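# Place cardboard box on an empty desk or tote

## Task

Check the room's desks. If any desk has nothing on it, set the cardboard box on that desk. If every desk is occupied, put the box inside the tote near the door so that no part of it sticks out past the tote's rim. The foam blocks must stay in their original spots and keep their original orientation. The tote must be resting on the floor when you finish. The robot must not topple or finish leaning. Anything that stays put only because the robot is holding it does not count.

## Robot and tools

ROBOT. The robot is a Hello Robot Stretch 3 with one arm. It has a two-wheel drive base, a lift that rides up a mast, and a telescoping arm that reaches out to the robot's right side. The arm cannot move the gripper forward or back, so you drive the base for that. The base measures 0.33 m long by 0.34 m wide. It cannot drive sideways. It spins in place about the point midway between the drive wheels, which is 0.05 m behind its front edge. With the arm pulled in and the wrist folded, the wrist reaches up to 0.06 m beyond the right side and a spin sweeps a 0.28 m radius. An unfolded, level gripper reaches outside that circle. Occasionally a loose object may get nudged by something else.

FRAMES. The base frame has its origin on the floor between the drive wheels, with x forward, y to the left and z up. hand_pose is reported in this frame, at the point where the closed fingertips meet. With all wrist joints at 0, that hand frame has x pointing up, y pointing back along the arm toward the mast, and z toward the robot's rear. The odometry frame is the base frame as it was when the scene began. Fingertips are round pads 0.04 m wide.

execute_actions. Arguments: "actions", a list holding either one action or nothing, and optionally "cameras", a list of names from head_camera, nav_camera, wrist_camera or all (omitted, null or ["all"] returns every camera; [] returns none). An empty actions list only reports the state and images. An action may contain "base", "joints", or both, and may also contain "contact_limits". Its motions start at the same moment.
- base: exactly one command, and it is an offset from where the base last reported itself. {"translate_m": d} drives straight by d metres, positive forward, range -1 to 1. {"rotate_rad": d} spins by d radians, positive counter-clockwise seen from above, range -3.2 to 3.2.
- joints: a single object keyed by joint name, each value an absolute target. lift_m 0 to 1.1 (arm height on mast); arm_m 0 to 0.52 (extension); wrist_yaw_rad -1.345 to 4.42 (0 along the arm, positive toward the front, 3.0 folded over the base); wrist_pitch_rad -1.57 to 0.451 (0 level, negative tips fingers down); wrist_roll_rad -2.911 to 2.911 (0 means fingers side by side, level); gripper_m -0.089 to 0.179 (bigger is wider; the real fingertip gap is smaller than the value, by 0.007 nearly shut and 0.025 fully open, and zero below 0.007); head_pan_rad -3.953 to 1.73 (0 forward, positive left, -1.57 looks along the arm); head_tilt_rad -1.53 to 0.419 (0 level, negative down). Done tolerances: 0.004 for lift, arm and gripper; 0.02 for yaw, roll, pan and tilt; 0.05 for pitch.
- contact_limits: {"arm_m": effort percent, 1 to 100}. The arm halts with contact_stop when its effort hits that level. Small values are gentle but too small stop instantly. It also caps holding force until the next action; values above the maximum are clipped.
An action runs at most 15 s. Unknown keys or out-of-range values make the whole call be rejected with no motion. A joint or base you leave out may keep pushing toward an earlier target without this showing in the status. When a result reports a stop, any later execute_actions, wait or finished_scene calls in the same reply are skipped.

wait: {"seconds": 0 to 10}. Commands nothing new and returns the same report as an empty action.

zoom_image: {"camera": name, "region": [x0, y0, x1, y1]} in pixels of that camera's most recent full image, top-left is (0,0), at most 504 by 504. head_camera images are 896x504, nav_camera (fisheye) 672x504, wrist_camera 644x364. The head and nav cameras both turn with the head joints; the wrist camera rides on the gripper.

finished_scene: {"scene": current scene number}. Closes the scene for good after the last command has been held, and reports success; the next scene's task arrives in its result.

RESULTS. base_status and joint_status give each motion's outcome: done (for the base, wheels turned the commanded amount even if slipping), off_target (stopped short, may still push), contact_stop, time_out, torque_fault (after the last three the target is dropped and the joint holds where it stopped, unless slack or switched off). on_its_own covers uncommanded parts; "held at" is a held target, not a position. joint_positions, hand_pose, base_odometry (wheel-count based, heading -3.142 to 3.142, positive left), turned_by_wheels and turned_by_imu (turn since last report), base_tilt in degrees (forward/right positive, with fixed offsets up to about 4). motor_effort in percent, positive toward higher joint values, peak in brackets; readings have fixed and random errors. Positive wheel effort drives forward. lidar_m: 12 distances in metres in 30 degree sectors, first straight ahead then counter-clockwise (4th left, 7th behind, 10th right), "-" for nothing; the plane is 0.17 m high, so it sees legs not tabletops, misses clear objects and may miss thin legs; the mast and a low lift block some sectors. wrist_depth_mm and head_depth_mm: 7 by 7 grids of median depth, left to right from the top (head grid as sent, sideways). Calibration lines give each camera's intrinsics and base-to-camera transform.

CAUTIONS. Arm and lift halt and go limp when they press hard on something; a limp lift can sag under load or be pushed up by closing fingers on a surface. Base, wrist and head never self-stop. Wrist servos shut off for 10 s after sustained strain. Grip by commanding below the object's width; release by opening at least 0.02 above the contact value; re-squeeze with a new value. Fold or unfold the wrist only with lift_m between 0.32 and 0.95, wrist_pitch_rad -0.4, roll near 0; once folded the lift may go down to 0.25. With yaw under -0.4 keep pitch at -0.5 or lower. Full base speed needs lift below 0.30, arm below 0.03, yaw above 2.54. Pushing on something solid with the gripper above about 0.45 m, pushing again after a contact_stop, or driving while holding something fixed can tip the robot; snagging while reversing is worst. If tilted, back out in small steps, pull the gripper away, and lower the lift to about 0.2. Avoid drops, slams and hard pushes.

Each tool is called after "Emit:" by a JSON object that holds its "api" and its "payload".

## Session

Emit:
{"api": "execute_actions", "payload": {"actions": []}}

Scene clock: 0.00 s.
base_odometry: x=+0.000 y=+0.000 heading=+0.000 (m, m, rad; odometry frame)
turned_by_wheels: +0.000 (rad since the last result)
turned_by_imu: +0.000 (rad since the last result)
base_tilt: forward=-0.4 right=+1.7 (deg)
lidar_m: 0.90 0.78 0.78 0.90 1.56 1.37 1.11 0.96 0.96 1.11 1.92 2.09
head_depth_mm: 1865 2372 2378 2332 2289 2273 2249 / 1894 1316 1284 1285 1286 1275 1285 / 1894 1153 1146 1145 1144 1144 1140 / 1682 1038 1038 1034 1034 1029 1025 / 963 944 936 944 943 938 935 / 870 864 864 863 861 860 862 / 801 798 801 799 797 797 795
base_status: not commanded
joint_positions: lift_m=+0.506 arm_m=-0.001 wrist_yaw_rad=+2.877 wrist_pitch_rad=-0.316 wrist_roll_rad=-0.005 gripper_m=+0.037 head_pan_rad=-0.009 head_tilt_rad=+0.001
joint_status: not commanded
motor_effort: left_wheel=+1 right_wheel=+0 lift_m=+27 arm_m=+0 wrist_yaw_rad=+0 wrist_pitch_rad=+7 wrist_roll_rad=+1 gripper_m=-1 head_pan_rad=+0 head_tilt_rad=+1 (%)
hand_pose: x=+0.0405 y=+0.0843 z=+0.5420 quat_wxyz=(+0.203, +0.705, +0.019, +0.680) (m; base frame)
wrist_depth_mm: - - - 854 723 642 579 / - - - 939 777 684 604 / - - - - 829 721 646 / - - - - 897 761 677 / 908 - - 953 928 833 716 / 765 766 755 790 758 796 763 / 675 672 676 668 685 686 690
pictures: head_camera (sideways: a quarter turn clockwise sets it upright), nav_camera (sideways: a quarter turn counterclockwise sets it upright), wrist_camera
Images, in order (width x height): head_camera 896x504, nav_camera 672x504, wrist_camera 644x364.

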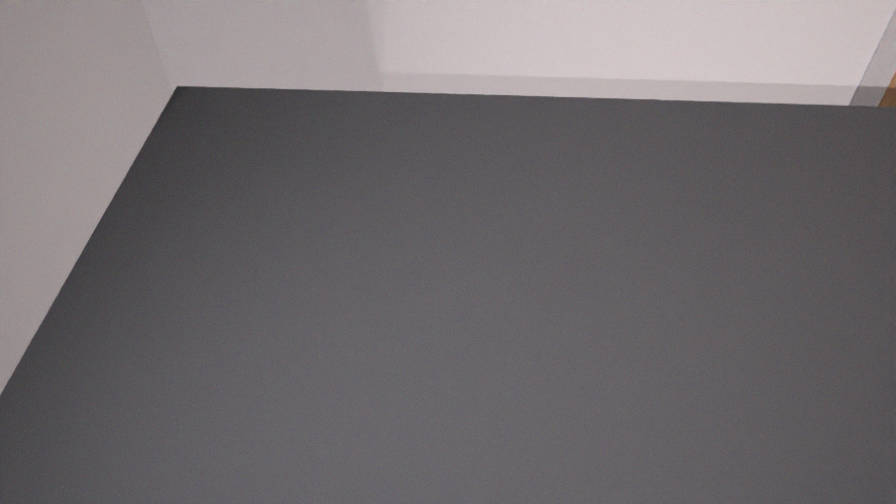

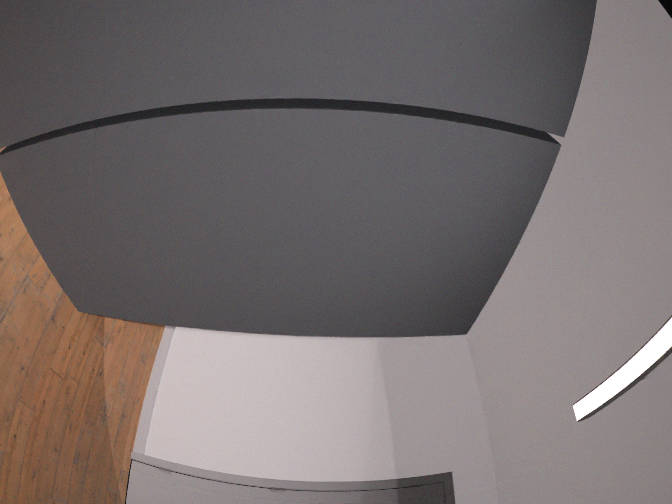

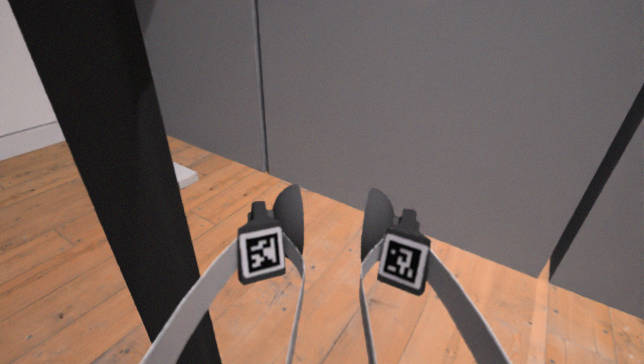

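Emit:
{"api": "execute_actions", "payload": {"actions": [{"base":{"rotate_rad":-0.75},"joints":{"head_tilt_rad":-0.7,"head_pan_rad":-0.3,"lift_m":0.27,"wrist_yaw_rad":3.0}}], "cameras": ["nav_camera"]}}

Emit:
{"api": "execute_actions", "payload": {"actions": [{"joints":{"head_pan_rad":-2.8}}], "cameras": ["nav_camera"]}}

Scene clock: 5.93 s.
base_odometry: x=+0.000 y=+0.000 heading=-0.750 (m, m, rad; odometry frame)
turned_by_wheels: -0.750 (rad since the last result)
turned_by_imu: -0.756 (rad since the last result)
base_tilt: forward=-0.4 right=+1.7 (deg)
lidar_m: 2.08 1.07 0.80 0.78 0.82 1.15 1.67 1.31 0.98 0.96 1.00 1.42
head_depth_mm: 1812 1885 1950 2002 1760 1462 1255 / 1978 2160 2376 2176 1758 1453 1260 / 1921 2106 2400 2088 1749 1444 1258 / 1881 2088 2343 2163 1750 1467 1245 / 1848 2048 2284 2174 1749 1459 1245 / 1801 1997 2239 2168 1739 1454 1245 / 1763 1968 2177 2151 1739 1454 1252
base_status: done
joint_positions: lift_m=+0.270 arm_m=-0.001 wrist_yaw_rad=+2.998 wrist_pitch_rad=-0.316 wrist_roll_rad=-0.005 gripper_m=+0.037 head_pan_rad=-0.293 head_tilt_rad=-0.691
joint_status: all done
motor_effort: left_wheel=+2(5) right_wheel=-3(6) lift_m=+17(24) arm_m=+0(0) wrist_yaw_rad=+2(1) wrist_pitch_rad=+7(7) wrist_roll_rad=+0(1) gripper_m=-1(0) head_pan_rad=-2(18) head_tilt_rad=-3(24) (%)
hand_pose: x=+0.0124 y=+0.0900 z=+0.3065 quat_wxyz=(+0.161, +0.702, +0.062, +0.691) (m; base frame)
wrist_depth_mm: 705 - 715 719 743 752 768 / 766 771 769 788 819 811 826 / 830 827 854 854 884 886 898 / 737 737 758 758 771 773 808 / 593 593 - 622 629 629 623 / 495 501 - 527 500 520 526 / 432 - - - 437 447 443
pictures: nav_camera (sideways: a quarter turn counterclockwise sets it upright)
camera_calibration (this result's frames):
nav_camera: T_world_to_cam=[[0.600462, -0.147239, 0.785981, -0.988911], [-0.26604, -0.963694, 0.0227148, 0.0292254], [0.754101, -0.222742, -0.617833, 0.75626], [0, 0, 0, 1]] pos_world=[0.0312822, 0.0510087, 1.24384]
Images, in order (width x height): nav_camera 672x504.

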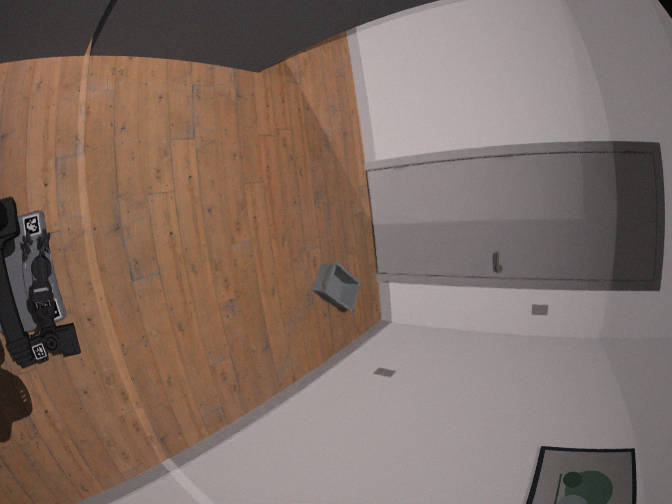

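Scene clock: 7.70 s.
base_odometry: x=+0.000 y=+0.000 heading=-0.750 (m, m, rad; odometry frame)
turned_by_wheels: +0.000 (rad since the last result)
turned_by_imu: +0.000 (rad since the last result)
base_tilt: forward=-0.4 right=+1.7 (deg)
lidar_m: 2.09 1.07 0.80 0.78 0.82 1.15 1.66 1.31 0.99 0.96 1.00 1.41
head_depth_mm: 1431 1109 1725 1928 1762 1452 1256 / 1477 1103 1791 2017 1740 1459 1248 / 1516 1101 1906 2088 1753 1454 1251 / 1597 1091 1994 2100 1745 1452 1249 / 1625 1170 1864 1982 1694 1461 1244 / 1429 1173 1700 1844 1742 1456 1255 / 1257 1298 1445 1557 1649 1454 1245
base_status: not commanded
joint_positions: lift_m=+0.270 arm_m=-0.001 wrist_yaw_rad=+2.998 wrist_pitch_rad=-0.316 wrist_roll_rad=-0.005 gripper_m=+0.037 head_pan_rad=-2.793 head_tilt_rad=-0.691
joint_status: all done
motor_effort: left_wheel=+2(2) right_wheel=-3(3) lift_m=+17(17) arm_m=+0(0) wrist_yaw_rad=+1(1) wrist_pitch_rad=+7(7) wrist_roll_rad=+1(1) gripper_m=+0(0) head_pan_rad=-2(27) head_tilt_rad=-1(3) (%)
hand_pose: x=+0.0124 y=+0.0900 z=+0.3065 quat_wxyz=(+0.161, +0.702, +0.062, +0.691) (m; base frame)
wrist_depth_mm: 703 - 727 735 743 754 760 / 770 761 779 796 803 807 814 / 826 813 842 851 868 884 905 / 730 735 744 769 775 777 790 / 582 594 - 608 627 630 628 / 490 502 - 530 494 522 523 / 431 - - - 438 441 445
pictures: nav_camera (sideways: a quarter turn counterclockwise sets it upright)
camera_calibration (this result's frames):
nav_camera: T_world_to_cam=[[-0.569242, -0.241509, 0.785899, -0.981668], [-0.36373, 0.931228, 0.0227117, 0.0298254], [-0.737336, -0.272926, -0.617938, 0.765494], [0, 0, 0, 1]] pos_world=[0.0164672, -0.0559321, 1.24384]
Images, in order (width x height): nav_camera 672x504.

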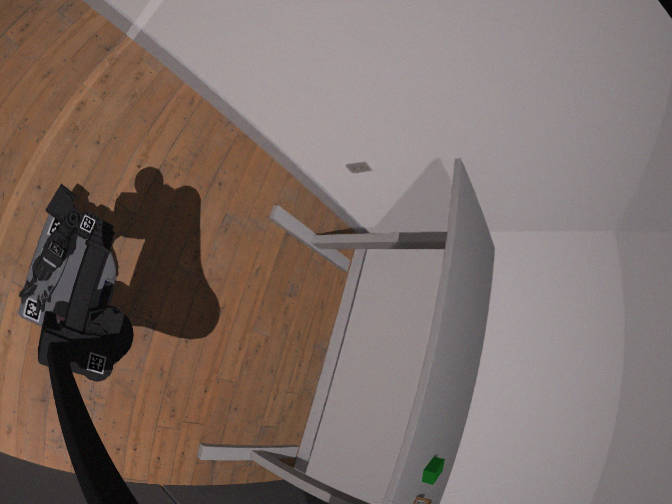

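Emit:
{"api": "execute_actions", "payload": {"actions": [{"joints":{"head_pan_rad":-3.75,"head_tilt_rad":-0.3}}], "cameras": ["head_camera"]}}

Emit:
{"api": "execute_actions", "payload": {"actions": [{"base":{"rotate_rad":0.2}}], "cameras": []}}

Emit:
{"api": "execute_actions", "payload": {"actions": [{"base":{"translate_m":1}}], "cameras": ["head_camera"]}}

Emit:
{"api": "execute_actions", "payload": {"actions": [{"base":{"translate_m":0.65},"joints":{"head_pan_rad":1.7,"head_tilt_rad":-0.5}}], "cameras": ["nav_camera"]}}

Scene clock: 12.70 s.
base_odometry: x=+0.000 y=+0.000 heading=-0.750 (m, m, rad; odometry frame)
turned_by_wheels: +0.000 (rad since the last result)
turned_by_imu: +0.001 (rad since the last result)
base_tilt: forward=-0.4 right=+1.6 (deg)
lidar_m: 2.09 1.07 0.80 0.78 0.82 1.15 1.66 1.31 0.98 0.96 1.00 1.41
head_depth_mm: 933 957 990 1015 1036 1063 1091 / 1043 1083 1108 1144 1180 1213 1257 / 1203 1246 1277 1278 1380 1419 1478 / 1393 1450 1508 1369 1627 1725 1637 / 1599 1670 1742 1356 1426 1902 1560 / 1544 1613 1673 1224 1844 1935 1666 / 1473 1535 1600 1337 1743 1843 1656
base_status: not commanded
joint_positions: lift_m=+0.270 arm_m=-0.001 wrist_yaw_rad=+2.998 wrist_pitch_rad=-0.316 wrist_roll_rad=-0.005 gripper_m=+0.037 head_pan_rad=-3.743 head_tilt_rad=-0.310
joint_status: all done
motor_effort: left_wheel=+2(2) right_wheel=-3(3) lift_m=+17(16) arm_m=-1(1) wrist_yaw_rad=+2(3) wrist_pitch_rad=+7(7) wrist_roll_rad=+1(1) gripper_m=+0(0) head_pan_rad=-3(30) head_tilt_rad=+3(19) (%)
hand_pose: x=+0.0124 y=+0.0900 z=+0.3065 quat_wxyz=(+0.161, +0.702, +0.062, +0.691) (m; base frame)
wrist_depth_mm: 691 - 722 731 744 743 762 / 754 764 781 791 794 828 818 / 822 828 841 865 873 895 898 / 723 732 750 758 795 789 796 / 584 592 - 608 636 625 638 / 489 496 - 529 493 513 523 / 437 - - - 436 443 447
pictures: head_camera (sideways: a quarter turn clockwise sets it upright)
camera_calibration (this result's frames):
head_camera: T_world_to_cam=[[0.255569, -0.0867562, -0.96289, 1.26899], [-0.539415, -0.839326, -0.0675477, 0.0991274], [-0.802319, 0.53666, -0.261303, 0.29712], [0, 0, 0, 1]] pos_world=[-0.0324594, 0.0338405, 1.30624]
Images, in order (width x height): head_camera 896x504.

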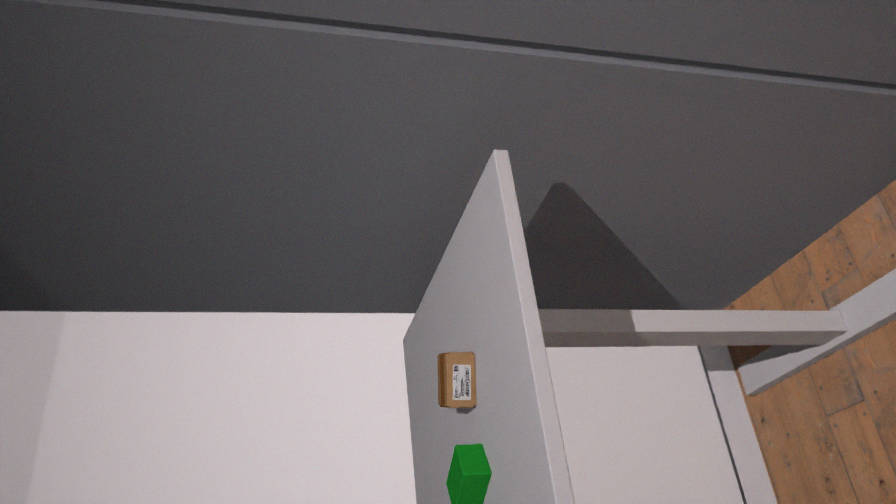

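Scene clock: 13.73 s.
base_odometry: x=+0.000 y=+0.000 heading=-0.550 (m, m, rad; odometry frame)
turned_by_wheels: +0.200 (rad since the last result)
turned_by_imu: +0.202 (rad since the last result)
base_tilt: forward=-0.4 right=+1.7 (deg)
lidar_m: 2.09 0.92 0.78 0.78 0.89 1.31 1.40 1.13 0.96 0.96 1.09 1.84
head_depth_mm: 1201 1222 1247 1237 1294 1316 1335 / 1422 1451 1497 1405 1520 1588 1586 / 1595 1676 1757 1382 1436 1817 1590 / 1557 1628 1717 1240 1899 1982 1635 / 1505 1576 1662 1247 1832 1930 1668 / 1470 1521 1599 1334 1761 1872 1670 / 1433 1480 1555 1323 972 1808 1655
base_status: done
joint_positions: lift_m=+0.270 arm_m=-0.001 wrist_yaw_rad=+2.999 wrist_pitch_rad=-0.316 wrist_roll_rad=-0.005 gripper_m=+0.037 head_pan_rad=-3.743 head_tilt_rad=-0.310
joint_status: not commanded
motor_effort: left_wheel=+0(6) right_wheel=+2(9) lift_m=+17(17) arm_m=+0(0) wrist_yaw_rad=+2(3) wrist_pitch_rad=+7(7) wrist_roll_rad=+1(1) gripper_m=+1(1) head_pan_rad=-3(3) head_tilt_rad=+3(3) (%)
hand_pose: x=+0.0124 y=+0.0900 z=+0.3065 quat_wxyz=(+0.161, +0.702, +0.062, +0.691) (m; base frame)
wrist_depth_mm: 841 - 759 738 698 687 664 / 896 867 821 802 763 741 719 / 961 926 894 852 838 789 773 / 718 729 755 765 768 801 789 / 585 595 - 612 634 632 633 / 491 501 - 523 495 515 520 / 434 - - - 442 445 448
pictures: none
No camera images: the call's "cameras" was empty. Leave "cameras" out to get every camera's image.

Scene clock: 18.83 s.
base_odometry: x=+0.853 y=-0.523 heading=-0.550 (m, m, rad; odometry frame)
turned_by_wheels: +0.000 (rad since the last result)
turned_by_imu: +0.005 (rad since the last result)
base_tilt: forward=-0.4 right=+1.7 (deg)
lidar_m: 1.10 1.30 0.55 0.55 0.62 1.05 2.35 1.40 1.20 1.19 1.31 1.12
head_depth_mm: 837 851 869 895 896 911 929 / 990 1014 1033 1058 1077 1098 1129 / 1220 1246 1289 1309 1353 1390 1424 / 1585 1627 1690 1738 1799 1867 1687 / 2377 2347 2421 2526 2638 2168 1679 / 2371 2488 2553 2662 2724 2138 1672 / 2304 2409 2500 2638 2710 2134 1658
base_status: done
joint_positions: lift_m=+0.270 arm_m=-0.001 wrist_yaw_rad=+2.999 wrist_pitch_rad=-0.316 wrist_roll_rad=-0.005 gripper_m=+0.037 head_pan_rad=-3.743 head_tilt_rad=-0.309
joint_status: not commanded
motor_effort: left_wheel=+0(5) right_wheel=+2(10) lift_m=+17(17) arm_m=+0(0) wrist_yaw_rad=+1(2) wrist_pitch_rad=+7(7) wrist_roll_rad=+1(1) gripper_m=+0(0) head_pan_rad=-2(2) head_tilt_rad=+3(4) (%)
hand_pose: x=+0.0123 y=+0.0901 z=+0.3065 quat_wxyz=(+0.161, +0.702, +0.062, +0.691) (m; base frame)
wrist_depth_mm: 598 - 545 528 513 - - / 657 635 595 568 546 - - / 718 688 646 629 600 - - / 720 730 693 670 657 785 784 / 595 596 - 606 634 630 625 / 487 500 - 524 491 521 522 / 435 - - - 440 442 445
pictures: head_camera (sideways: a quarter turn clockwise sets it upright)
camera_calibration (this result's frames):
head_camera: T_world_to_cam=[[0.254631, -0.0861968, -0.963189, 1.26939], [-0.539704, -0.839138, -0.0675821, 0.099174], [-0.802423, 0.537045, -0.260191, 0.295674], [0, 0, 0, 1]] pos_world=[-0.0324462, 0.033848, 1.3063]
Images, in order (width x height): head_camera 896x504.

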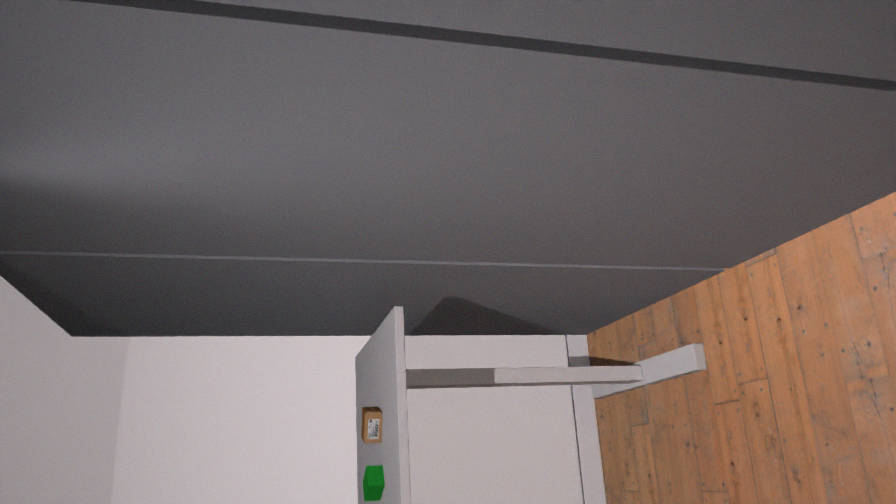

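Scene clock: 22.70 s.
base_odometry: x=+1.407 y=-0.863 heading=-0.550 (m, m, rad; odometry frame)
turned_by_wheels: +0.000 (rad since the last result)
turned_by_imu: +0.004 (rad since the last result)
base_tilt: forward=-0.4 right=+1.7 (deg)
lidar_m: 0.51 0.58 0.98 0.96 0.62 0.76 2.82 1.58 1.35 1.01 0.57 0.49
head_depth_mm: 2989 3152 3403 3094 2218 1723 1423 / 3084 3271 3483 3074 2235 1739 1419 / 3213 3465 3701 3086 2222 1723 1424 / 3367 3540 3906 3065 2222 1718 1416 / 3335 3515 945 1009 1094 1197 1304 / 695 733 784 834 896 978 1088 / 617 659 702 - - - -
base_status: done
joint_positions: lift_m=+0.270 arm_m=-0.001 wrist_yaw_rad=+2.999 wrist_pitch_rad=-0.316 wrist_roll_rad=-0.005 gripper_m=+0.037 head_pan_rad=+1.693 head_tilt_rad=-0.494
joint_status: all done
motor_effort: left_wheel=+0(4) right_wheel=+2(12) lift_m=+17(17) arm_m=+0(0) wrist_yaw_rad=+2(1) wrist_pitch_rad=+7(7) wrist_roll_rad=+1(0) gripper_m=+0(0) head_pan_rad=+2(27) head_tilt_rad=-2(13) (%)
hand_pose: x=+0.0123 y=+0.0901 z=+0.3065 quat_wxyz=(+0.161, +0.702, +0.062, +0.691) (m; base frame)
wrist_depth_mm: 466 - - - - - 725 / 490 570 - - - - 712 / 534 583 - - - - 691 / 587 640 761 764 778 779 658 / 591 595 - 614 638 618 603 / 489 498 - 523 497 516 520 / 435 - - - 440 446 445
pictures: nav_camera (sideways: a quarter turn counterclockwise sets it upright)
camera_calibration (this result's frames):
nav_camera: T_world_to_cam=[[-0.0871029, 0.444173, 0.891697, -1.12256], [0.989769, 0.140121, 0.0268856, 0.0161287], [-0.113004, 0.884916, -0.451833, 0.545573], [0, 0, 0, 1]] pos_world=[-0.0520903, 0.0135651, 1.24706]
Images, in order (width x height): nav_camera 672x504.

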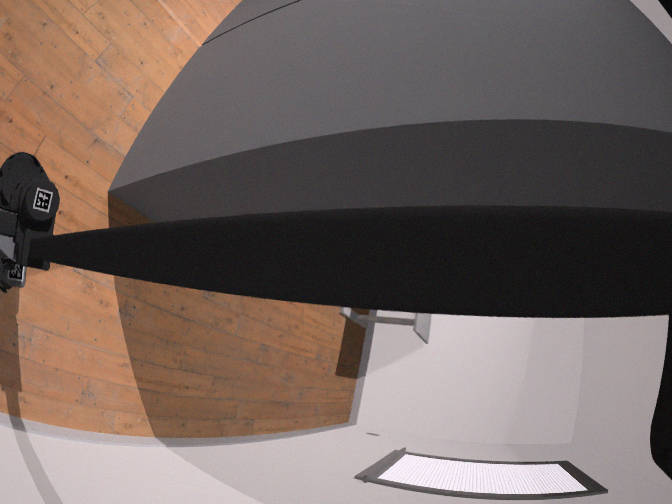

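Emit:
{"api": "execute_actions", "payload": {"actions": [{"base":{"rotate_rad":1.34},"joints":{"head_pan_rad":0.7}}], "cameras": []}}

Emit:
{"api": "execute_actions", "payload": {"actions": [{"base":{"translate_m":1}}], "cameras": ["nav_camera","head_camera"]}}

Scene clock: 27.47 s.
base_odometry: x=+1.407 y=-0.863 heading=+0.790 (m, m, rad; odometry frame)
turned_by_wheels: +1.340 (rad since the last result)
turned_by_imu: +1.348 (rad since the last result)
base_tilt: forward=-0.4 right=+1.7 (deg)
lidar_m: 1.96 0.65 0.60 1.53 1.91 1.40 1.35 0.69 0.49 0.49 0.53 0.72
head_depth_mm: 779 3462 3694 3117 2212 1747 1419 / 674 745 826 928 1059 1627 1391 / 607 657 721 797 893 1017 1177 / 548 590 642 701 774 865 975 / 499 537 580 630 692 768 863 / 509 553 608 672 755 855 997 / 567 625 694 778 890 1043 1250
base_status: done
joint_positions: lift_m=+0.270 arm_m=-0.001 wrist_yaw_rad=+2.999 wrist_pitch_rad=-0.316 wrist_roll_rad=-0.005 gripper_m=+0.037 head_pan_rad=+0.707 head_tilt_rad=-0.494
joint_status: all done
motor_effort: left_wheel=+0(5) right_wheel=+2(11) lift_m=+17(17) arm_m=+0(0) wrist_yaw_rad=+1(2) wrist_pitch_rad=+7(7) wrist_roll_rad=+0(0) gripper_m=+0(0) head_pan_rad=-2(28) head_tilt_rad=-2(1) (%)
hand_pose: x=+0.0123 y=+0.0900 z=+0.3065 quat_wxyz=(+0.161, +0.702, +0.062, +0.691) (m; base frame)
wrist_depth_mm: - - - - - 594 478 / - - - - - 589 524 / 973 - - - 934 598 576 / 719 730 752 764 765 640 637 / 590 586 - 612 633 619 631 / 489 498 - 527 496 521 524 / 438 - - - 437 443 441
pictures: none
No camera images: the call's "cameras" was empty. Leave "cameras" out to get every camera's image.

Scene clock: 32.57 s.
base_odometry: x=+2.111 y=-0.152 heading=+0.790 (m, m, rad; odometry frame)
turned_by_wheels: +0.000 (rad since the last result)
turned_by_imu: +0.005 (rad since the last result)
base_tilt: forward=-0.4 right=+1.7 (deg)
lidar_m: 2.01 2.05 2.94 1.34 0.48 0.65 1.89 0.72 0.53 0.51 0.53 0.72
head_depth_mm: 2340 2471 2216 2766 2241 1737 1420 / 2522 2690 2430 2914 2212 1734 1419 / 2756 2948 2638 3049 2191 1732 1420 / 2937 3239 2854 2977 2190 1729 1409 / 3246 3512 3860 3034 2187 1702 1423 / 3538 3776 3962 2997 2195 1708 1406 / 3296 3511 3721 2982 2183 1704 1399
base_status: done
joint_positions: lift_m=+0.270 arm_m=-0.001 wrist_yaw_rad=+2.999 wrist_pitch_rad=-0.316 wrist_roll_rad=-0.005 gripper_m=+0.037 head_pan_rad=+0.707 head_tilt_rad=-0.494
joint_status: not commanded
motor_effort: left_wheel=-1(5) right_wheel=+2(10) lift_m=+17(17) arm_m=+0(0) wrist_yaw_rad=+0(1) wrist_pitch_rad=+7(7) wrist_roll_rad=+1(1) gripper_m=+0(1) head_pan_rad=-3(3) head_tilt_rad=-1(2) (%)
hand_pose: x=+0.0122 y=+0.0900 z=+0.3065 quat_wxyz=(+0.161, +0.702, +0.062, +0.691) (m; base frame)
wrist_depth_mm: 423 - - - - - - / 460 460 - - - - - / 494 506 930 - - - - / 530 547 741 766 775 804 792 / 563 579 - 605 630 628 638 / 490 499 - 518 493 516 521 / 437 - - - 441 441 445
pictures: head_camera (sideways: a quarter turn clockwise sets it upright), nav_camera (sideways: a quarter turn counterclockwise sets it upright)
camera_calibration (this result's frames):
head_camera: T_world_to_cam=[[-0.280986, -0.336105, -0.898933, 1.18878], [-0.679577, 0.731071, -0.0609222, 0.0913412], [0.67766, 0.593776, -0.43383, 0.512619], [0, 0, 0, 1]] pos_world=[0.048722, 0.0283966, 1.29659]
nav_camera: T_world_to_cam=[[0.322578, 0.318234, 0.891443, -1.12473], [0.663423, -0.747762, 0.0268751, 0.0181331], [0.675139, 0.582734, -0.452336, 0.54142], [0, 0, 0, 1]] pos_world=[-0.0147498, 0.0559834, 1.24705]
Images, in order (width x height): head_camera 896x504, nav_camera 672x504.

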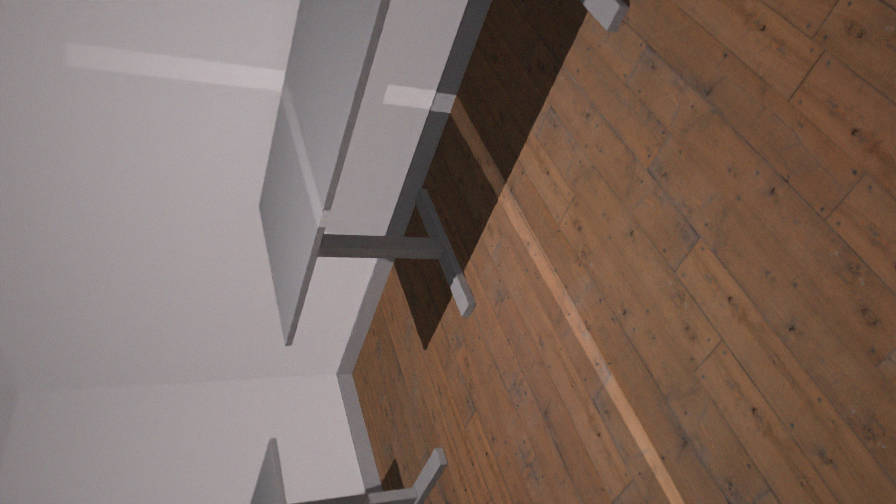

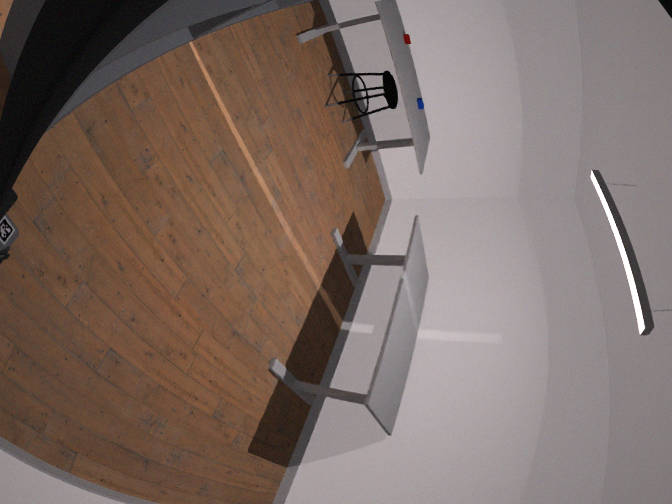

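Emit:
{"api": "execute_actions", "payload": {"actions": [{"base":{"translate_m":-1}}], "cameras": []}}

Emit:
{"api": "execute_actions", "payload": {"actions": [{"base":{"rotate_rad":1.57}}], "cameras": []}}

Emit:
{"api": "execute_actions", "payload": {"actions": [{"base":{"translate_m":1}}], "cameras": []}}

Emit:
{"api": "execute_actions", "payload": {"actions": [{"base":{"translate_m":1}}], "cameras": []}}

Emit:
{"api": "execute_actions", "payload": {"actions": [{"base":{"translate_m":0.2},"joints":{"head_pan_rad":-0.3,"lift_m":0.9,"wrist_pitch_rad":-0.4}}]}}

Scene clock: 43.07 s.
base_odometry: x=+1.407 y=-0.862 heading=+0.790 (m, m, rad; odometry frame)
turned_by_wheels: +0.000 (rad since the last result)
turned_by_imu: -0.002 (rad since the last result)
base_tilt: forward=-0.4 right=+1.7 (deg)
lidar_m: 1.97 0.65 0.60 1.53 1.91 1.40 1.35 0.69 0.49 0.49 0.52 0.72
head_depth_mm: 779 3442 3766 3103 2255 1736 1421 / 677 743 826 925 1066 1642 1385 / 604 658 721 798 893 1021 1182 / 547 590 640 701 774 863 977 / 499 536 580 629 691 770 861 / 507 552 606 674 755 859 997 / 569 626 692 780 894 1038 1247
base_status: done
joint_positions: lift_m=+0.270 arm_m=-0.001 wrist_yaw_rad=+2.999 wrist_pitch_rad=-0.316 wrist_roll_rad=-0.005 gripper_m=+0.037 head_pan_rad=+0.707 head_tilt_rad=-0.494
joint_status: not commanded
motor_effort: left_wheel=+0(6) right_wheel=+1(6) lift_m=+17(17) arm_m=+0(0) wrist_yaw_rad=+1(0) wrist_pitch_rad=+7(7) wrist_roll_rad=+1(0) gripper_m=+0(0) head_pan_rad=-3(3) head_tilt_rad=-1(1) (%)
hand_pose: x=+0.0122 y=+0.0900 z=+0.3065 quat_wxyz=(+0.161, +0.702, +0.062, +0.691) (m; base frame)
wrist_depth_mm: - - - - - 583 485 / - - - - - 596 526 / 960 - - - 942 596 576 / 721 731 762 766 786 643 636 / 589 596 - 608 627 616 636 / 495 494 - 522 495 519 528 / 436 - - - 437 444 446
pictures: none
No camera images: the call's "cameras" was empty. Leave "cameras" out to get every camera's image.

Scene clock: 45.27 s.
base_odometry: x=+1.407 y=-0.862 heading=+2.360 (m, m, rad; odometry frame)
turned_by_wheels: +1.570 (rad since the last result)
turned_by_imu: +1.578 (rad since the last result)
base_tilt: forward=-0.4 right=+1.7 (deg)
lidar_m: 1.46 1.93 1.40 1.35 0.70 0.49 0.49 0.52 0.71 1.89 0.66 0.61
head_depth_mm: 2474 2689 3075 3062 2232 1732 1418 / 2157 2365 2613 2828 2223 1737 1417 / 1910 2083 2256 2534 2216 1717 1421 / 1720 1850 2012 2225 2198 1724 1416 / 1557 1673 1807 1961 2062 1721 1406 / 1424 1529 1634 1771 1909 1718 1400 / 1306 1408 1492 1605 1725 1700 1395
base_status: done
joint_positions: lift_m=+0.270 arm_m=-0.001 wrist_yaw_rad=+2.999 wrist_pitch_rad=-0.316 wrist_roll_rad=-0.005 gripper_m=+0.037 head_pan_rad=+0.707 head_tilt_rad=-0.495
joint_status: not commanded
motor_effort: left_wheel=+0(5) right_wheel=+2(13) lift_m=+17(17) arm_m=+0(1) wrist_yaw_rad=+0(0) wrist_pitch_rad=+7(7) wrist_roll_rad=+1(0) gripper_m=+0(1) head_pan_rad=-2(2) head_tilt_rad=-1(1) (%)
hand_pose: x=+0.0122 y=+0.0900 z=+0.3065 quat_wxyz=(+0.161, +0.702, +0.062, +0.691) (m; base frame)
wrist_depth_mm: 655 - - - - - - / 645 863 - - - - - / 650 857 - 875 - - - / 637 739 754 764 786 785 800 / 577 587 - 608 634 624 629 / 489 497 - 524 498 519 519 / 430 - - - 440 450 444
pictures: none
No camera images: the call's "cameras" was empty. Leave "cameras" out to get every camera's image.

Scene clock: 50.37 s.
base_odometry: x=+0.697 y=-0.158 heading=+2.360 (m, m, rad; odometry frame)
turned_by_wheels: +0.000 (rad since the last result)
turned_by_imu: +0.005 (rad since the last result)
base_tilt: forward=-0.4 right=+1.7 (deg)
lidar_m: 1.43 1.95 1.41 1.35 1.40 1.55 1.48 0.55 0.40 0.38 0.40 0.55
head_depth_mm: 2179 2274 2395 2597 2215 1734 1427 / 2133 2331 2133 2647 2218 1735 1413 / 1912 2069 2292 2543 2193 1726 1417 / 1733 1870 2029 2221 2205 1733 1413 / 1572 1685 1831 1960 2091 1733 1411 / 1447 1536 1648 1784 1927 1721 1409 / 1340 1418 1505 1613 1740 1710 1394
base_status: done
joint_positions: lift_m=+0.270 arm_m=-0.001 wrist_yaw_rad=+2.999 wrist_pitch_rad=-0.316 wrist_roll_rad=-0.005 gripper_m=+0.037 head_pan_rad=+0.707 head_tilt_rad=-0.495
joint_status: not commanded
motor_effort: left_wheel=+0(5) right_wheel=+2(11) lift_m=+17(17) arm_m=-1(1) wrist_yaw_rad=+1(1) wrist_pitch_rad=+7(7) wrist_roll_rad=+1(1) gripper_m=-1(0) head_pan_rad=-3(3) head_tilt_rad=-1(2) (%)
hand_pose: x=+0.0122 y=+0.0900 z=+0.3065 quat_wxyz=(+0.161, +0.702, +0.062, +0.691) (m; base frame)
wrist_depth_mm: - - - - - - - / - - - - - - - / 971 - - - - - - / 730 740 764 749 771 796 792 / 585 601 - 615 624 627 626 / 489 500 - 524 490 518 523 / 436 - - - 438 442 447
pictures: none
No camera images: the call's "cameras" was empty. Leave "cameras" out to get every camera's image.

Scene clock: 55.47 s.
base_odometry: x=-0.012 y=+0.547 heading=+2.359 (m, m, rad; odometry frame)
turned_by_wheels: +0.000 (rad since the last result)
turned_by_imu: +0.005 (rad since the last result)
base_tilt: forward=-0.4 right=+1.7 (deg)
lidar_m: 0.82 1.32 1.33 1.36 1.41 1.93 1.50 0.54 0.39 0.38 0.39 0.53
head_depth_mm: 1183 1253 1276 811 588 1595 1422 / 1267 1347 1314 808 611 1685 1414 / 1374 1474 1302 805 664 1720 1417 / 1496 1601 1293 802 1985 1730 1416 / 1562 1680 1283 840 2084 1722 1408 / 1438 1552 1269 945 1862 1667 1406 / 1335 1417 1259 1595 1749 1723 1402
base_status: done
joint_positions: lift_m=+0.270 arm_m=-0.001 wrist_yaw_rad=+2.999 wrist_pitch_rad=-0.316 wrist_roll_rad=-0.005 gripper_m=+0.037 head_pan_rad=+0.707 head_tilt_rad=-0.495
joint_status: not commanded
motor_effort: left_wheel=-1(3) right_wheel=+2(10) lift_m=+17(17) arm_m=+0(0) wrist_yaw_rad=+1(1) wrist_pitch_rad=+7(7) wrist_roll_rad=+1(1) gripper_m=+0(0) head_pan_rad=-3(3) head_tilt_rad=-1(2) (%)
hand_pose: x=+0.0122 y=+0.0900 z=+0.3065 quat_wxyz=(+0.161, +0.702, +0.062, +0.691) (m; base frame)
wrist_depth_mm: - - - - - - - / - - - - - - - / 966 - - - - - - / 731 739 750 766 777 787 782 / 588 597 - 615 634 623 643 / 490 499 - 524 493 518 524 / 432 - - - 437 444 443
pictures: none
No camera images: the call's "cameras" was empty. Leave "cameras" out to get every camera's image.

Scene clock: 62.03 s.
base_odometry: x=-0.154 y=+0.688 heading=+2.359 (m, m, rad; odometry frame)
turned_by_wheels: +0.000 (rad since the last result)
turned_by_imu: +0.002 (rad since the last result)
base_tilt: forward=-0.4 right=+1.7 (deg)
lidar_m: 0.62 1.11 1.23 1.36 1.41 1.93 1.50 0.53 0.39 0.37 0.39 0.53
head_depth_mm: 628 648 667 686 673 461 398 / 762 789 817 842 586 459 387 / 924 984 1060 853 584 457 376 / 922 995 1063 804 581 457 375 / 901 971 1039 800 578 455 375 / 885 949 1019 795 533 453 373 / 863 924 992 790 535 453 373
base_status: done
joint_positions: lift_m=+0.900 arm_m=-0.001 wrist_yaw_rad=+2.999 wrist_pitch_rad=-0.414 wrist_roll_rad=-0.005 gripper_m=+0.037 head_pan_rad=-0.293 head_tilt_rad=-0.495
joint_status: all done
motor_effort: left_wheel=+0(6) right_wheel=+2(11) lift_m=+37(41) arm_m=-1(1) wrist_yaw_rad=+1(0) wrist_pitch_rad=+6(6) wrist_roll_rad=+1(0) gripper_m=-1(0) head_pan_rad=-3(26) head_tilt_rad=+0(2) (%)
hand_pose: x=+0.0106 y=+0.0790 z=+0.9131 quat_wxyz=(+0.194, +0.698, +0.097, +0.682) (m; base frame)
wrist_depth_mm: - - - - - 436 390 / - - - - - - 288 / - - - - - - - / - - - - - - - / - - - - - - - / - - - - - - - / - - - - - - -
pictures: head_camera (sideways: a quarter turn clockwise sets it upright), nav_camera (sideways: a quarter turn counterclockwise sets it upright), wrist_camera
camera_calibration (this result's frames):
head_camera: T_world_to_cam=[[-0.434965, 0.0549678, -0.898768, 1.1895], [0.248032, 0.966835, -0.0609062, 0.085662], [0.865613, -0.249415, -0.434174, 0.51192], [0, 0, 0, 1]] pos_world=[0.0530205, -0.0205246, 1.29657]
nav_camera: T_world_to_cam=[[0.442395, -0.0996218, 0.89127, -1.12524], [-0.270817, -0.962256, 0.0268679, 0.0238413], [0.854953, -0.253257, -0.452677, 0.540766], [0, 0, 0, 1]] pos_world=[0.041926, 0.0477965, 1.24704]
wrist_camera: T_world_to_cam=[[0.99461, -0.0988916, 0.0311732, -0.0237427], [-0.0353664, -0.606165, -0.794552, 0.79464], [0.0974707, 0.789167, -0.606395, 0.658615], [0, 0, 0, 1]] pos_world=[-0.0124774, -0.0404229, 1.0315]
Images, in order (width x height): head_camera 896x504, nav_camera 672x504, wrist_camera 644x364.

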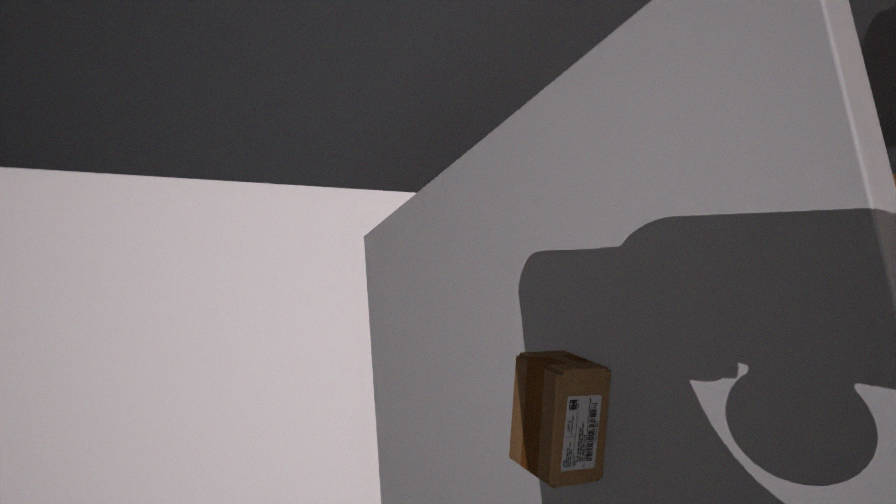

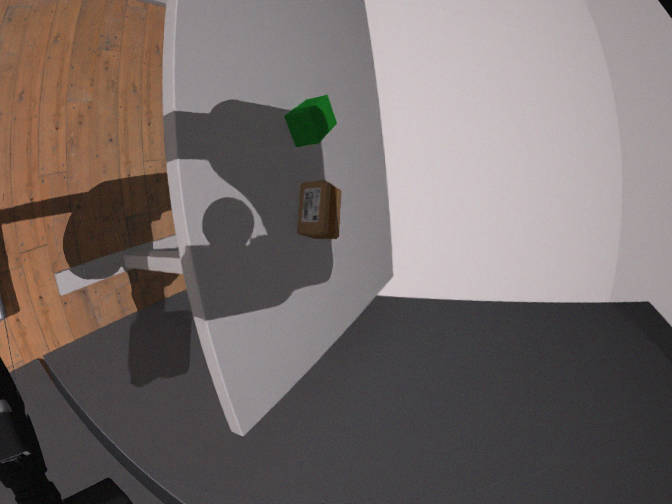

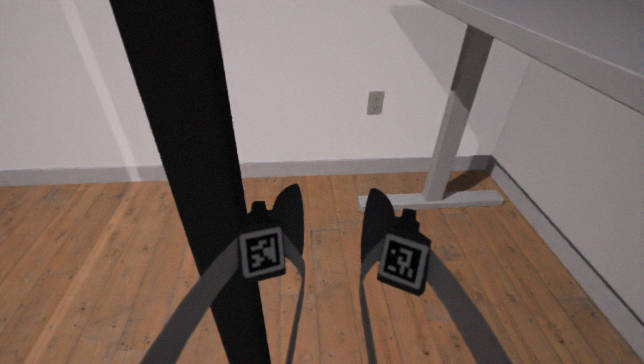

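Emit:
{"api": "execute_actions", "payload": {"actions": [{"base":{"rotate_rad":1.56},"joints":{"head_pan_rad":-1.57,"head_tilt_rad":-0.7}}], "cameras": []}}

Emit:
{"api": "execute_actions", "payload": {"actions": [{"joints":{"wrist_yaw_rad":1.7,"lift_m":0.95}}], "cameras": []}}

Emit:
{"api": "execute_actions", "payload": {"actions": [{"joints":{"lift_m":1.05}}], "cameras": []}}

Emit:
{"api": "execute_actions", "payload": {"actions": [{"joints":{"wrist_yaw_rad":0,"gripper_m":0.16}}], "cameras": []}}

Emit:
{"api": "execute_actions", "payload": {"actions": [{"joints":{"lift_m":0.98}}]}}

Scene clock: 71.37 s.
base_odometry: x=-0.154 y=+0.688 heading=-2.364 (m, m, rad; odometry frame)
turned_by_wheels: +1.560 (rad since the last result)
turned_by_imu: +1.577 (rad since the last result)
base_tilt: forward=-0.4 right=+1.7 (deg)
lidar_m: 1.36 1.41 1.91 1.57 0.54 0.39 0.37 0.39 0.52 0.62 1.10 1.23
head_depth_mm: 898 976 749 567 456 - - / 901 970 746 565 455 390 - / 910 978 747 542 453 394 - / 908 980 741 548 454 398 - / 919 981 740 562 452 398 - / 916 988 740 544 452 397 1279 / 921 996 738 560 451 405 1242
base_status: done
joint_positions: lift_m=+0.900 arm_m=-0.001 wrist_yaw_rad=+2.999 wrist_pitch_rad=-0.414 wrist_roll_rad=-0.005 gripper_m=+0.037 head_pan_rad=-1.563 head_tilt_rad=-0.691
joint_status: all done
motor_effort: left_wheel=+0(3) right_wheel=+2(7) lift_m=+37(37) arm_m=-1(1) wrist_yaw_rad=+0(2) wrist_pitch_rad=+6(7) wrist_roll_rad=+0(1) gripper_m=-2(1) head_pan_rad=-3(28) head_tilt_rad=-1(13) (%)
hand_pose: x=+0.0106 y=+0.0790 z=+0.9131 quat_wxyz=(+0.194, +0.698, +0.097, +0.682) (m; base frame)
wrist_depth_mm: 502 631 - - - - - / 507 656 - - - - - / 498 705 - - - - - / 493 708 - - - - - / 486 750 - - - - - / 483 729 - - - - - / 482 675 - - - - -
pictures: none
No camera images: the call's "cameras" was empty. Leave "cameras" out to get every camera's image.

Scene clock: 73.03 s.
base_odometry: x=-0.154 y=+0.688 heading=-2.364 (m, m, rad; odometry frame)
turned_by_wheels: +0.000 (rad since the last result)
turned_by_imu: +0.000 (rad since the last result)
base_tilt: forward=-0.4 right=+1.7 (deg)
lidar_m: 1.36 1.41 1.90 1.57 0.54 0.39 0.37 0.39 0.52 0.62 1.10 1.23
head_depth_mm: 899 974 748 567 482 - - / 903 976 746 564 482 - - / 905 976 748 544 480 - - / 907 976 742 547 454 398 - / 914 983 742 562 453 396 1326 / 919 989 739 544 451 397 - / 923 991 738 559 451 394 -
base_status: not commanded
joint_positions: lift_m=+0.950 arm_m=-0.001 wrist_yaw_rad=+1.702 wrist_pitch_rad=-0.415 wrist_roll_rad=-0.005 gripper_m=+0.037 head_pan_rad=-1.563 head_tilt_rad=-0.691
joint_status: all done
motor_effort: left_wheel=+0(0) right_wheel=+2(2) lift_m=+37(38) arm_m=-1(0) wrist_yaw_rad=-2(3) wrist_pitch_rad=+6(7) wrist_roll_rad=+0(0) gripper_m=+0(1) head_pan_rad=-2(3) head_tilt_rad=-3(3) (%)
hand_pose: x=+0.2015 y=-0.1144 z=+0.9629 quat_wxyz=(+0.567, +0.615, -0.345, +0.426) (m; base frame)
wrist_depth_mm: - - - - - 595 614 / - - - - - 409 386 / - - - - - 318 283 / - - - - - - 221 / - - - - - - 190 / - - - - - - 175 / - - - - - - -
pictures: none
No camera images: the call's "cameras" was empty. Leave "cameras" out to get every camera's image.

Scene clock: 74.77 s.
base_odometry: x=-0.154 y=+0.688 heading=-2.364 (m, m, rad; odometry frame)
turned_by_wheels: +0.000 (rad since the last result)
turned_by_imu: +0.000 (rad since the last result)
base_tilt: forward=-0.4 right=+1.6 (deg)
lidar_m: 1.36 1.41 1.91 1.57 0.54 0.39 0.37 0.39 0.52 0.62 1.10 1.23
head_depth_mm: 897 957 - - - - 1205 / 901 969 - - - - 1224 / 903 974 - - - - 1178 / 908 978 745 550 467 - - / 914 980 741 564 466 - - / 918 987 740 542 466 - - / 924 991 738 562 - - -
base_status: not commanded
joint_positions: lift_m=+1.050 arm_m=-0.001 wrist_yaw_rad=+1.702 wrist_pitch_rad=-0.415 wrist_roll_rad=-0.005 gripper_m=+0.037 head_pan_rad=-1.563 head_tilt_rad=-0.691
joint_status: all done
motor_effort: left_wheel=-1(0) right_wheel=+2(2) lift_m=+38(39) arm_m=-1(0) wrist_yaw_rad=-1(3) wrist_pitch_rad=+7(6) wrist_roll_rad=+0(1) gripper_m=+0(0) head_pan_rad=-3(3) head_tilt_rad=-2(3) (%)
hand_pose: x=+0.2015 y=-0.1144 z=+1.0629 quat_wxyz=(+0.567, +0.615, -0.345, +0.426) (m; base frame)
wrist_depth_mm: - - - - - - - / - - - - - 655 665 / - - - - - 485 495 / - - - - - 383 388 / - - - - - 331 321 / - - - - - 287 272 / - - - - - 248 237
pictures: none
No camera images: the call's "cameras" was empty. Leave "cameras" out to get every camera's image.

Scene clock: 76.63 s.
base_odometry: x=-0.154 y=+0.688 heading=-2.364 (m, m, rad; odometry frame)
turned_by_wheels: +0.000 (rad since the last result)
turned_by_imu: +0.000 (rad since the last result)
base_tilt: forward=-0.5 right=+1.7 (deg)
lidar_m: 1.36 1.41 1.91 1.57 0.54 0.39 0.37 0.39 0.52 0.62 1.10 1.23
head_depth_mm: 901 957 - - - - 1179 / 904 964 - - - - - / 905 977 - - - - 1201 / 909 980 744 560 441 397 1248 / 915 985 740 543 453 397 1251 / 918 986 741 543 453 396 1239 / 920 989 737 561 451 406 1245
base_status: not commanded
joint_positions: lift_m=+1.050 arm_m=-0.001 wrist_yaw_rad=+0.002 wrist_pitch_rad=-0.415 wrist_roll_rad=-0.005 gripper_m=+0.160 head_pan_rad=-1.563 head_tilt_rad=-0.691
joint_status: all done
motor_effort: left_wheel=+0(0) right_wheel=+2(2) lift_m=+37(37) arm_m=-1(1) wrist_yaw_rad=-2(4) wrist_pitch_rad=+6(7) wrist_roll_rad=+1(0) gripper_m=+0(83) head_pan_rad=-3(2) head_tilt_rad=-2(3) (%)
hand_pose: x=-0.0211 y=-0.3684 z=+1.0629 quat_wxyz=(+0.694, +0.147, -0.690, -0.145) (m; base frame)
wrist_depth_mm: 754 757 744 738 727 662 427 / 605 613 623 641 649 610 424 / 451 456 461 474 476 523 419 / 362 340 357 320 380 383 417 / 306 - 308 312 316 329 361 / 268 254 265 267 269 265 278 / 223 229 231 232 235 235 236
pictures: none
No camera images: the call's "cameras" was empty. Leave "cameras" out to get every camera's image.

Scene clock: 78.10 s.
base_odometry: x=-0.154 y=+0.688 heading=-2.364 (m, m, rad; odometry frame)
turned_by_wheels: +0.000 (rad since the last result)
turned_by_imu: +0.000 (rad since the last result)
base_tilt: forward=-0.4 right=+1.6 (deg)
lidar_m: 1.36 1.41 1.90 1.57 0.54 0.39 0.37 0.39 0.52 0.62 1.10 1.23
head_depth_mm: 898 974 749 578 - - - / 901 973 749 609 - - - / 905 975 747 542 - - - / 910 979 742 549 461 398 1255 / 911 987 742 563 440 398 1247 / 917 988 739 544 451 397 1245 / 922 992 740 561 451 406 1248
base_status: not commanded
joint_positions: lift_m=+0.980 arm_m=-0.001 wrist_yaw_rad=+0.002 wrist_pitch_rad=-0.415 wrist_roll_rad=-0.005 gripper_m=+0.160 head_pan_rad=-1.563 head_tilt_rad=-0.691
joint_status: all done
motor_effort: left_wheel=+0(0) right_wheel=+2(2) lift_m=+17(34) arm_m=-1(0) wrist_yaw_rad=-2(1) wrist_pitch_rad=+6(7) wrist_roll_rad=+1(1) gripper_m=+0(0) head_pan_rad=-3(3) head_tilt_rad=-2(4) (%)
hand_pose: x=-0.0211 y=-0.3684 z=+0.9937 quat_wxyz=(+0.694, +0.147, -0.690, -0.145) (m; base frame)
wrist_depth_mm: 639 656 664 692 704 648 429 / 425 318 438 312 455 504 423 / 321 289 314 280 337 342 384 / 256 259 262 264 268 272 275 / 213 - 218 220 222 231 227 / - 179 186 188 189 188 196 / 157 161 162 163 165 166 167
pictures: head_camera (sideways: a quarter turn clockwise sets it upright), nav_camera (sideways: a quarter turn counterclockwise sets it upright), wrist_camera
camera_calibration (this result's frames):
head_camera: T_world_to_cam=[[-0.0776646, 0.598744, -0.797166, 1.05483], [0.996827, 0.0606239, -0.0515828, 0.0689418], [0.0174424, -0.798643, -0.601553, 0.734871], [0, 0, 0, 1]] pos_world=[0.000382028, -0.0488543, 1.28649]
nav_camera: T_world_to_cam=[[0.0372022, -0.617223, 0.785908, -0.98538], [-0.999252, -0.0313093, 0.022712, 0.0337016], [0.0105878, -0.786165, -0.617926, 0.760916], [0, 0, 0, 1]] pos_world=[0.0622783, -0.00893864, 1.24384]
wrist_camera: T_world_to_cam=[[-0.99851, -0.0448278, 0.0311313, -0.0610756], [-0.0519483, 0.605729, -0.793973, 1.03195], [0.0167349, -0.794407, -0.607155, 0.479346], [0, 0, 0, 1]] pos_world=[-0.0153984, -0.247023, 1.11228]
Images, in order (width x height): head_camera 896x504, nav_camera 672x504, wrist_camera 644x364.

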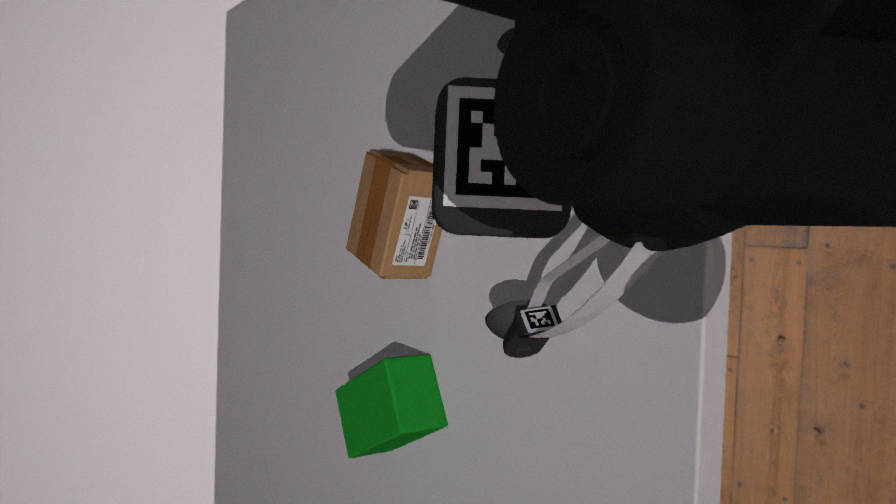

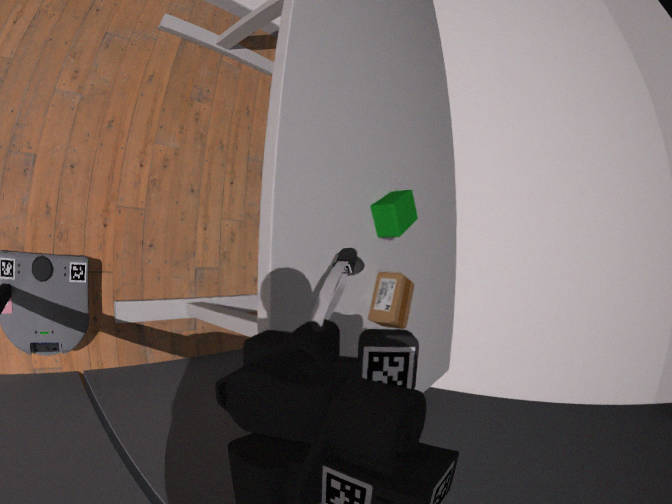

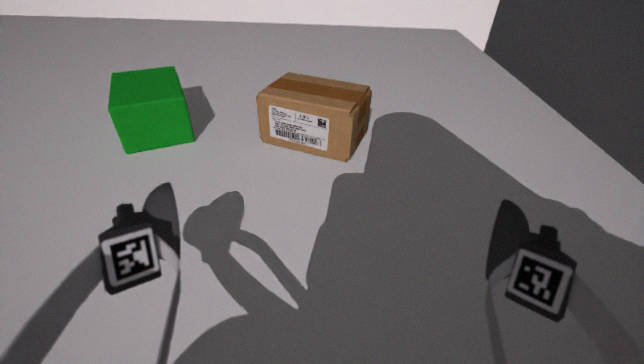

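Emit:
{"api": "execute_actions", "payload": {"actions": [{"base":{"translate_m":0.006},"joints":{"arm_m":0.155,"lift_m":0.972}}]}}

Scene clock: 82.93 s.
base_odometry: x=-0.158 y=+0.684 heading=-2.364 (m, m, rad; odometry frame)
turned_by_wheels: +0.000 (rad since the last result)
turned_by_imu: +0.001 (rad since the last result)
base_tilt: forward=-0.4 right=+1.7 (deg)
lidar_m: 1.35 1.40 1.89 1.59 0.55 0.40 0.38 0.39 0.53 0.62 1.10 1.22
head_depth_mm: 894 970 - - 449 390 1212 / 899 972 - - 448 399 1234 / 905 977 - - 441 397 1222 / 908 979 742 544 453 397 1243 / 911 982 744 559 452 398 1255 / 918 983 740 544 451 397 1251 / 919 988 739 559 451 405 1249
base_status: done
joint_positions: lift_m=+0.972 arm_m=+0.155 wrist_yaw_rad=+0.001 wrist_pitch_rad=-0.415 wrist_roll_rad=-0.005 gripper_m=+0.160 head_pan_rad=-1.563 head_tilt_rad=-0.691
joint_status: all done
motor_effort: left_wheel=-1(2) right_wheel=+2(7) lift_m=+17(15) arm_m=+4(7) wrist_yaw_rad=+0(3) wrist_pitch_rad=+7(7) wrist_roll_rad=+0(1) gripper_m=+0(0) head_pan_rad=-2(3) head_tilt_rad=-3(3) (%)
hand_pose: x=-0.0214 y=-0.5244 z=+0.9857 quat_wxyz=(+0.694, +0.147, -0.690, -0.145) (m; base frame)
wrist_depth_mm: 596 591 585 593 586 586 431 / 404 410 416 423 433 442 428 / 303 305 311 315 320 324 369 / 179 244 176 170 254 257 260 / 163 - 156 142 203 219 214 / - 170 172 151 179 178 184 / 148 153 154 155 157 157 158
pictures: head_camera (sideways: a quarter turn clockwise sets it upright), nav_camera (sideways: a quarter turn counterclockwise sets it upright), wrist_camera
camera_calibration (this result's frames):
head_camera: T_world_to_cam=[[-0.0776041, 0.598853, -0.79709, 1.05473], [0.996833, 0.0605283, -0.0515761, 0.0689331], [0.01736, -0.798568, -0.601654, 0.735002], [0, 0, 0, 1]] pos_world=[0.000377011, -0.0488518, 1.28649]
nav_camera: T_world_to_cam=[[0.0371398, -0.617326, 0.78583, -0.985278], [-0.999255, -0.0312098, 0.022709, 0.0337055], [0.0105067, -0.786088, -0.618025, 0.761046], [0, 0, 0, 1]] pos_world=[0.0622773, -0.00893705, 1.24384]
wrist_camera: T_world_to_cam=[[-0.998552, -0.0438641, 0.0311278, -0.0675283], [-0.0513622, 0.605847, -0.793922, 1.12008], [0.015966, -0.794371, -0.607222, 0.350613], [0, 0, 0, 1]] pos_world=[-0.0154985, -0.403043, 1.10426]
Images, in order (width x height): head_camera 896x504, nav_camera 672x504, wrist_camera 644x364.

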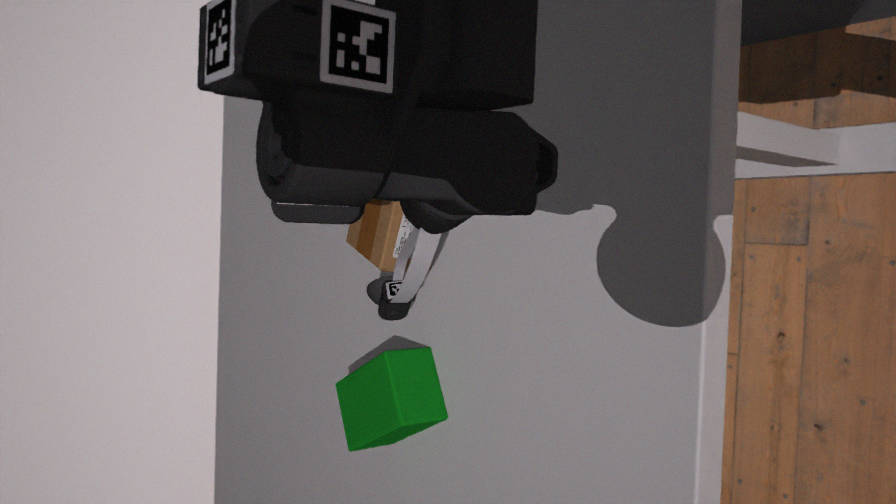

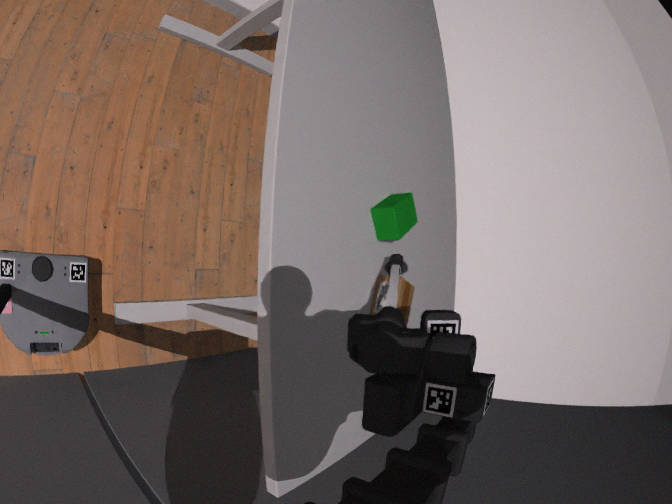

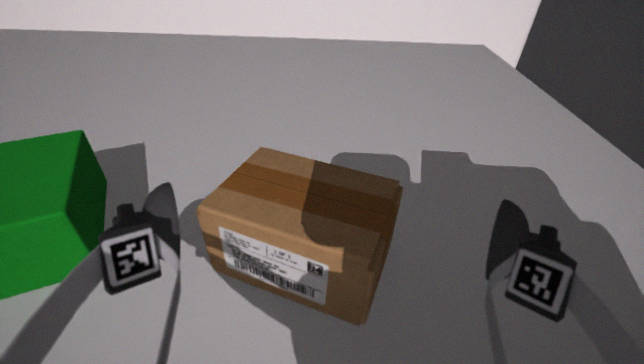

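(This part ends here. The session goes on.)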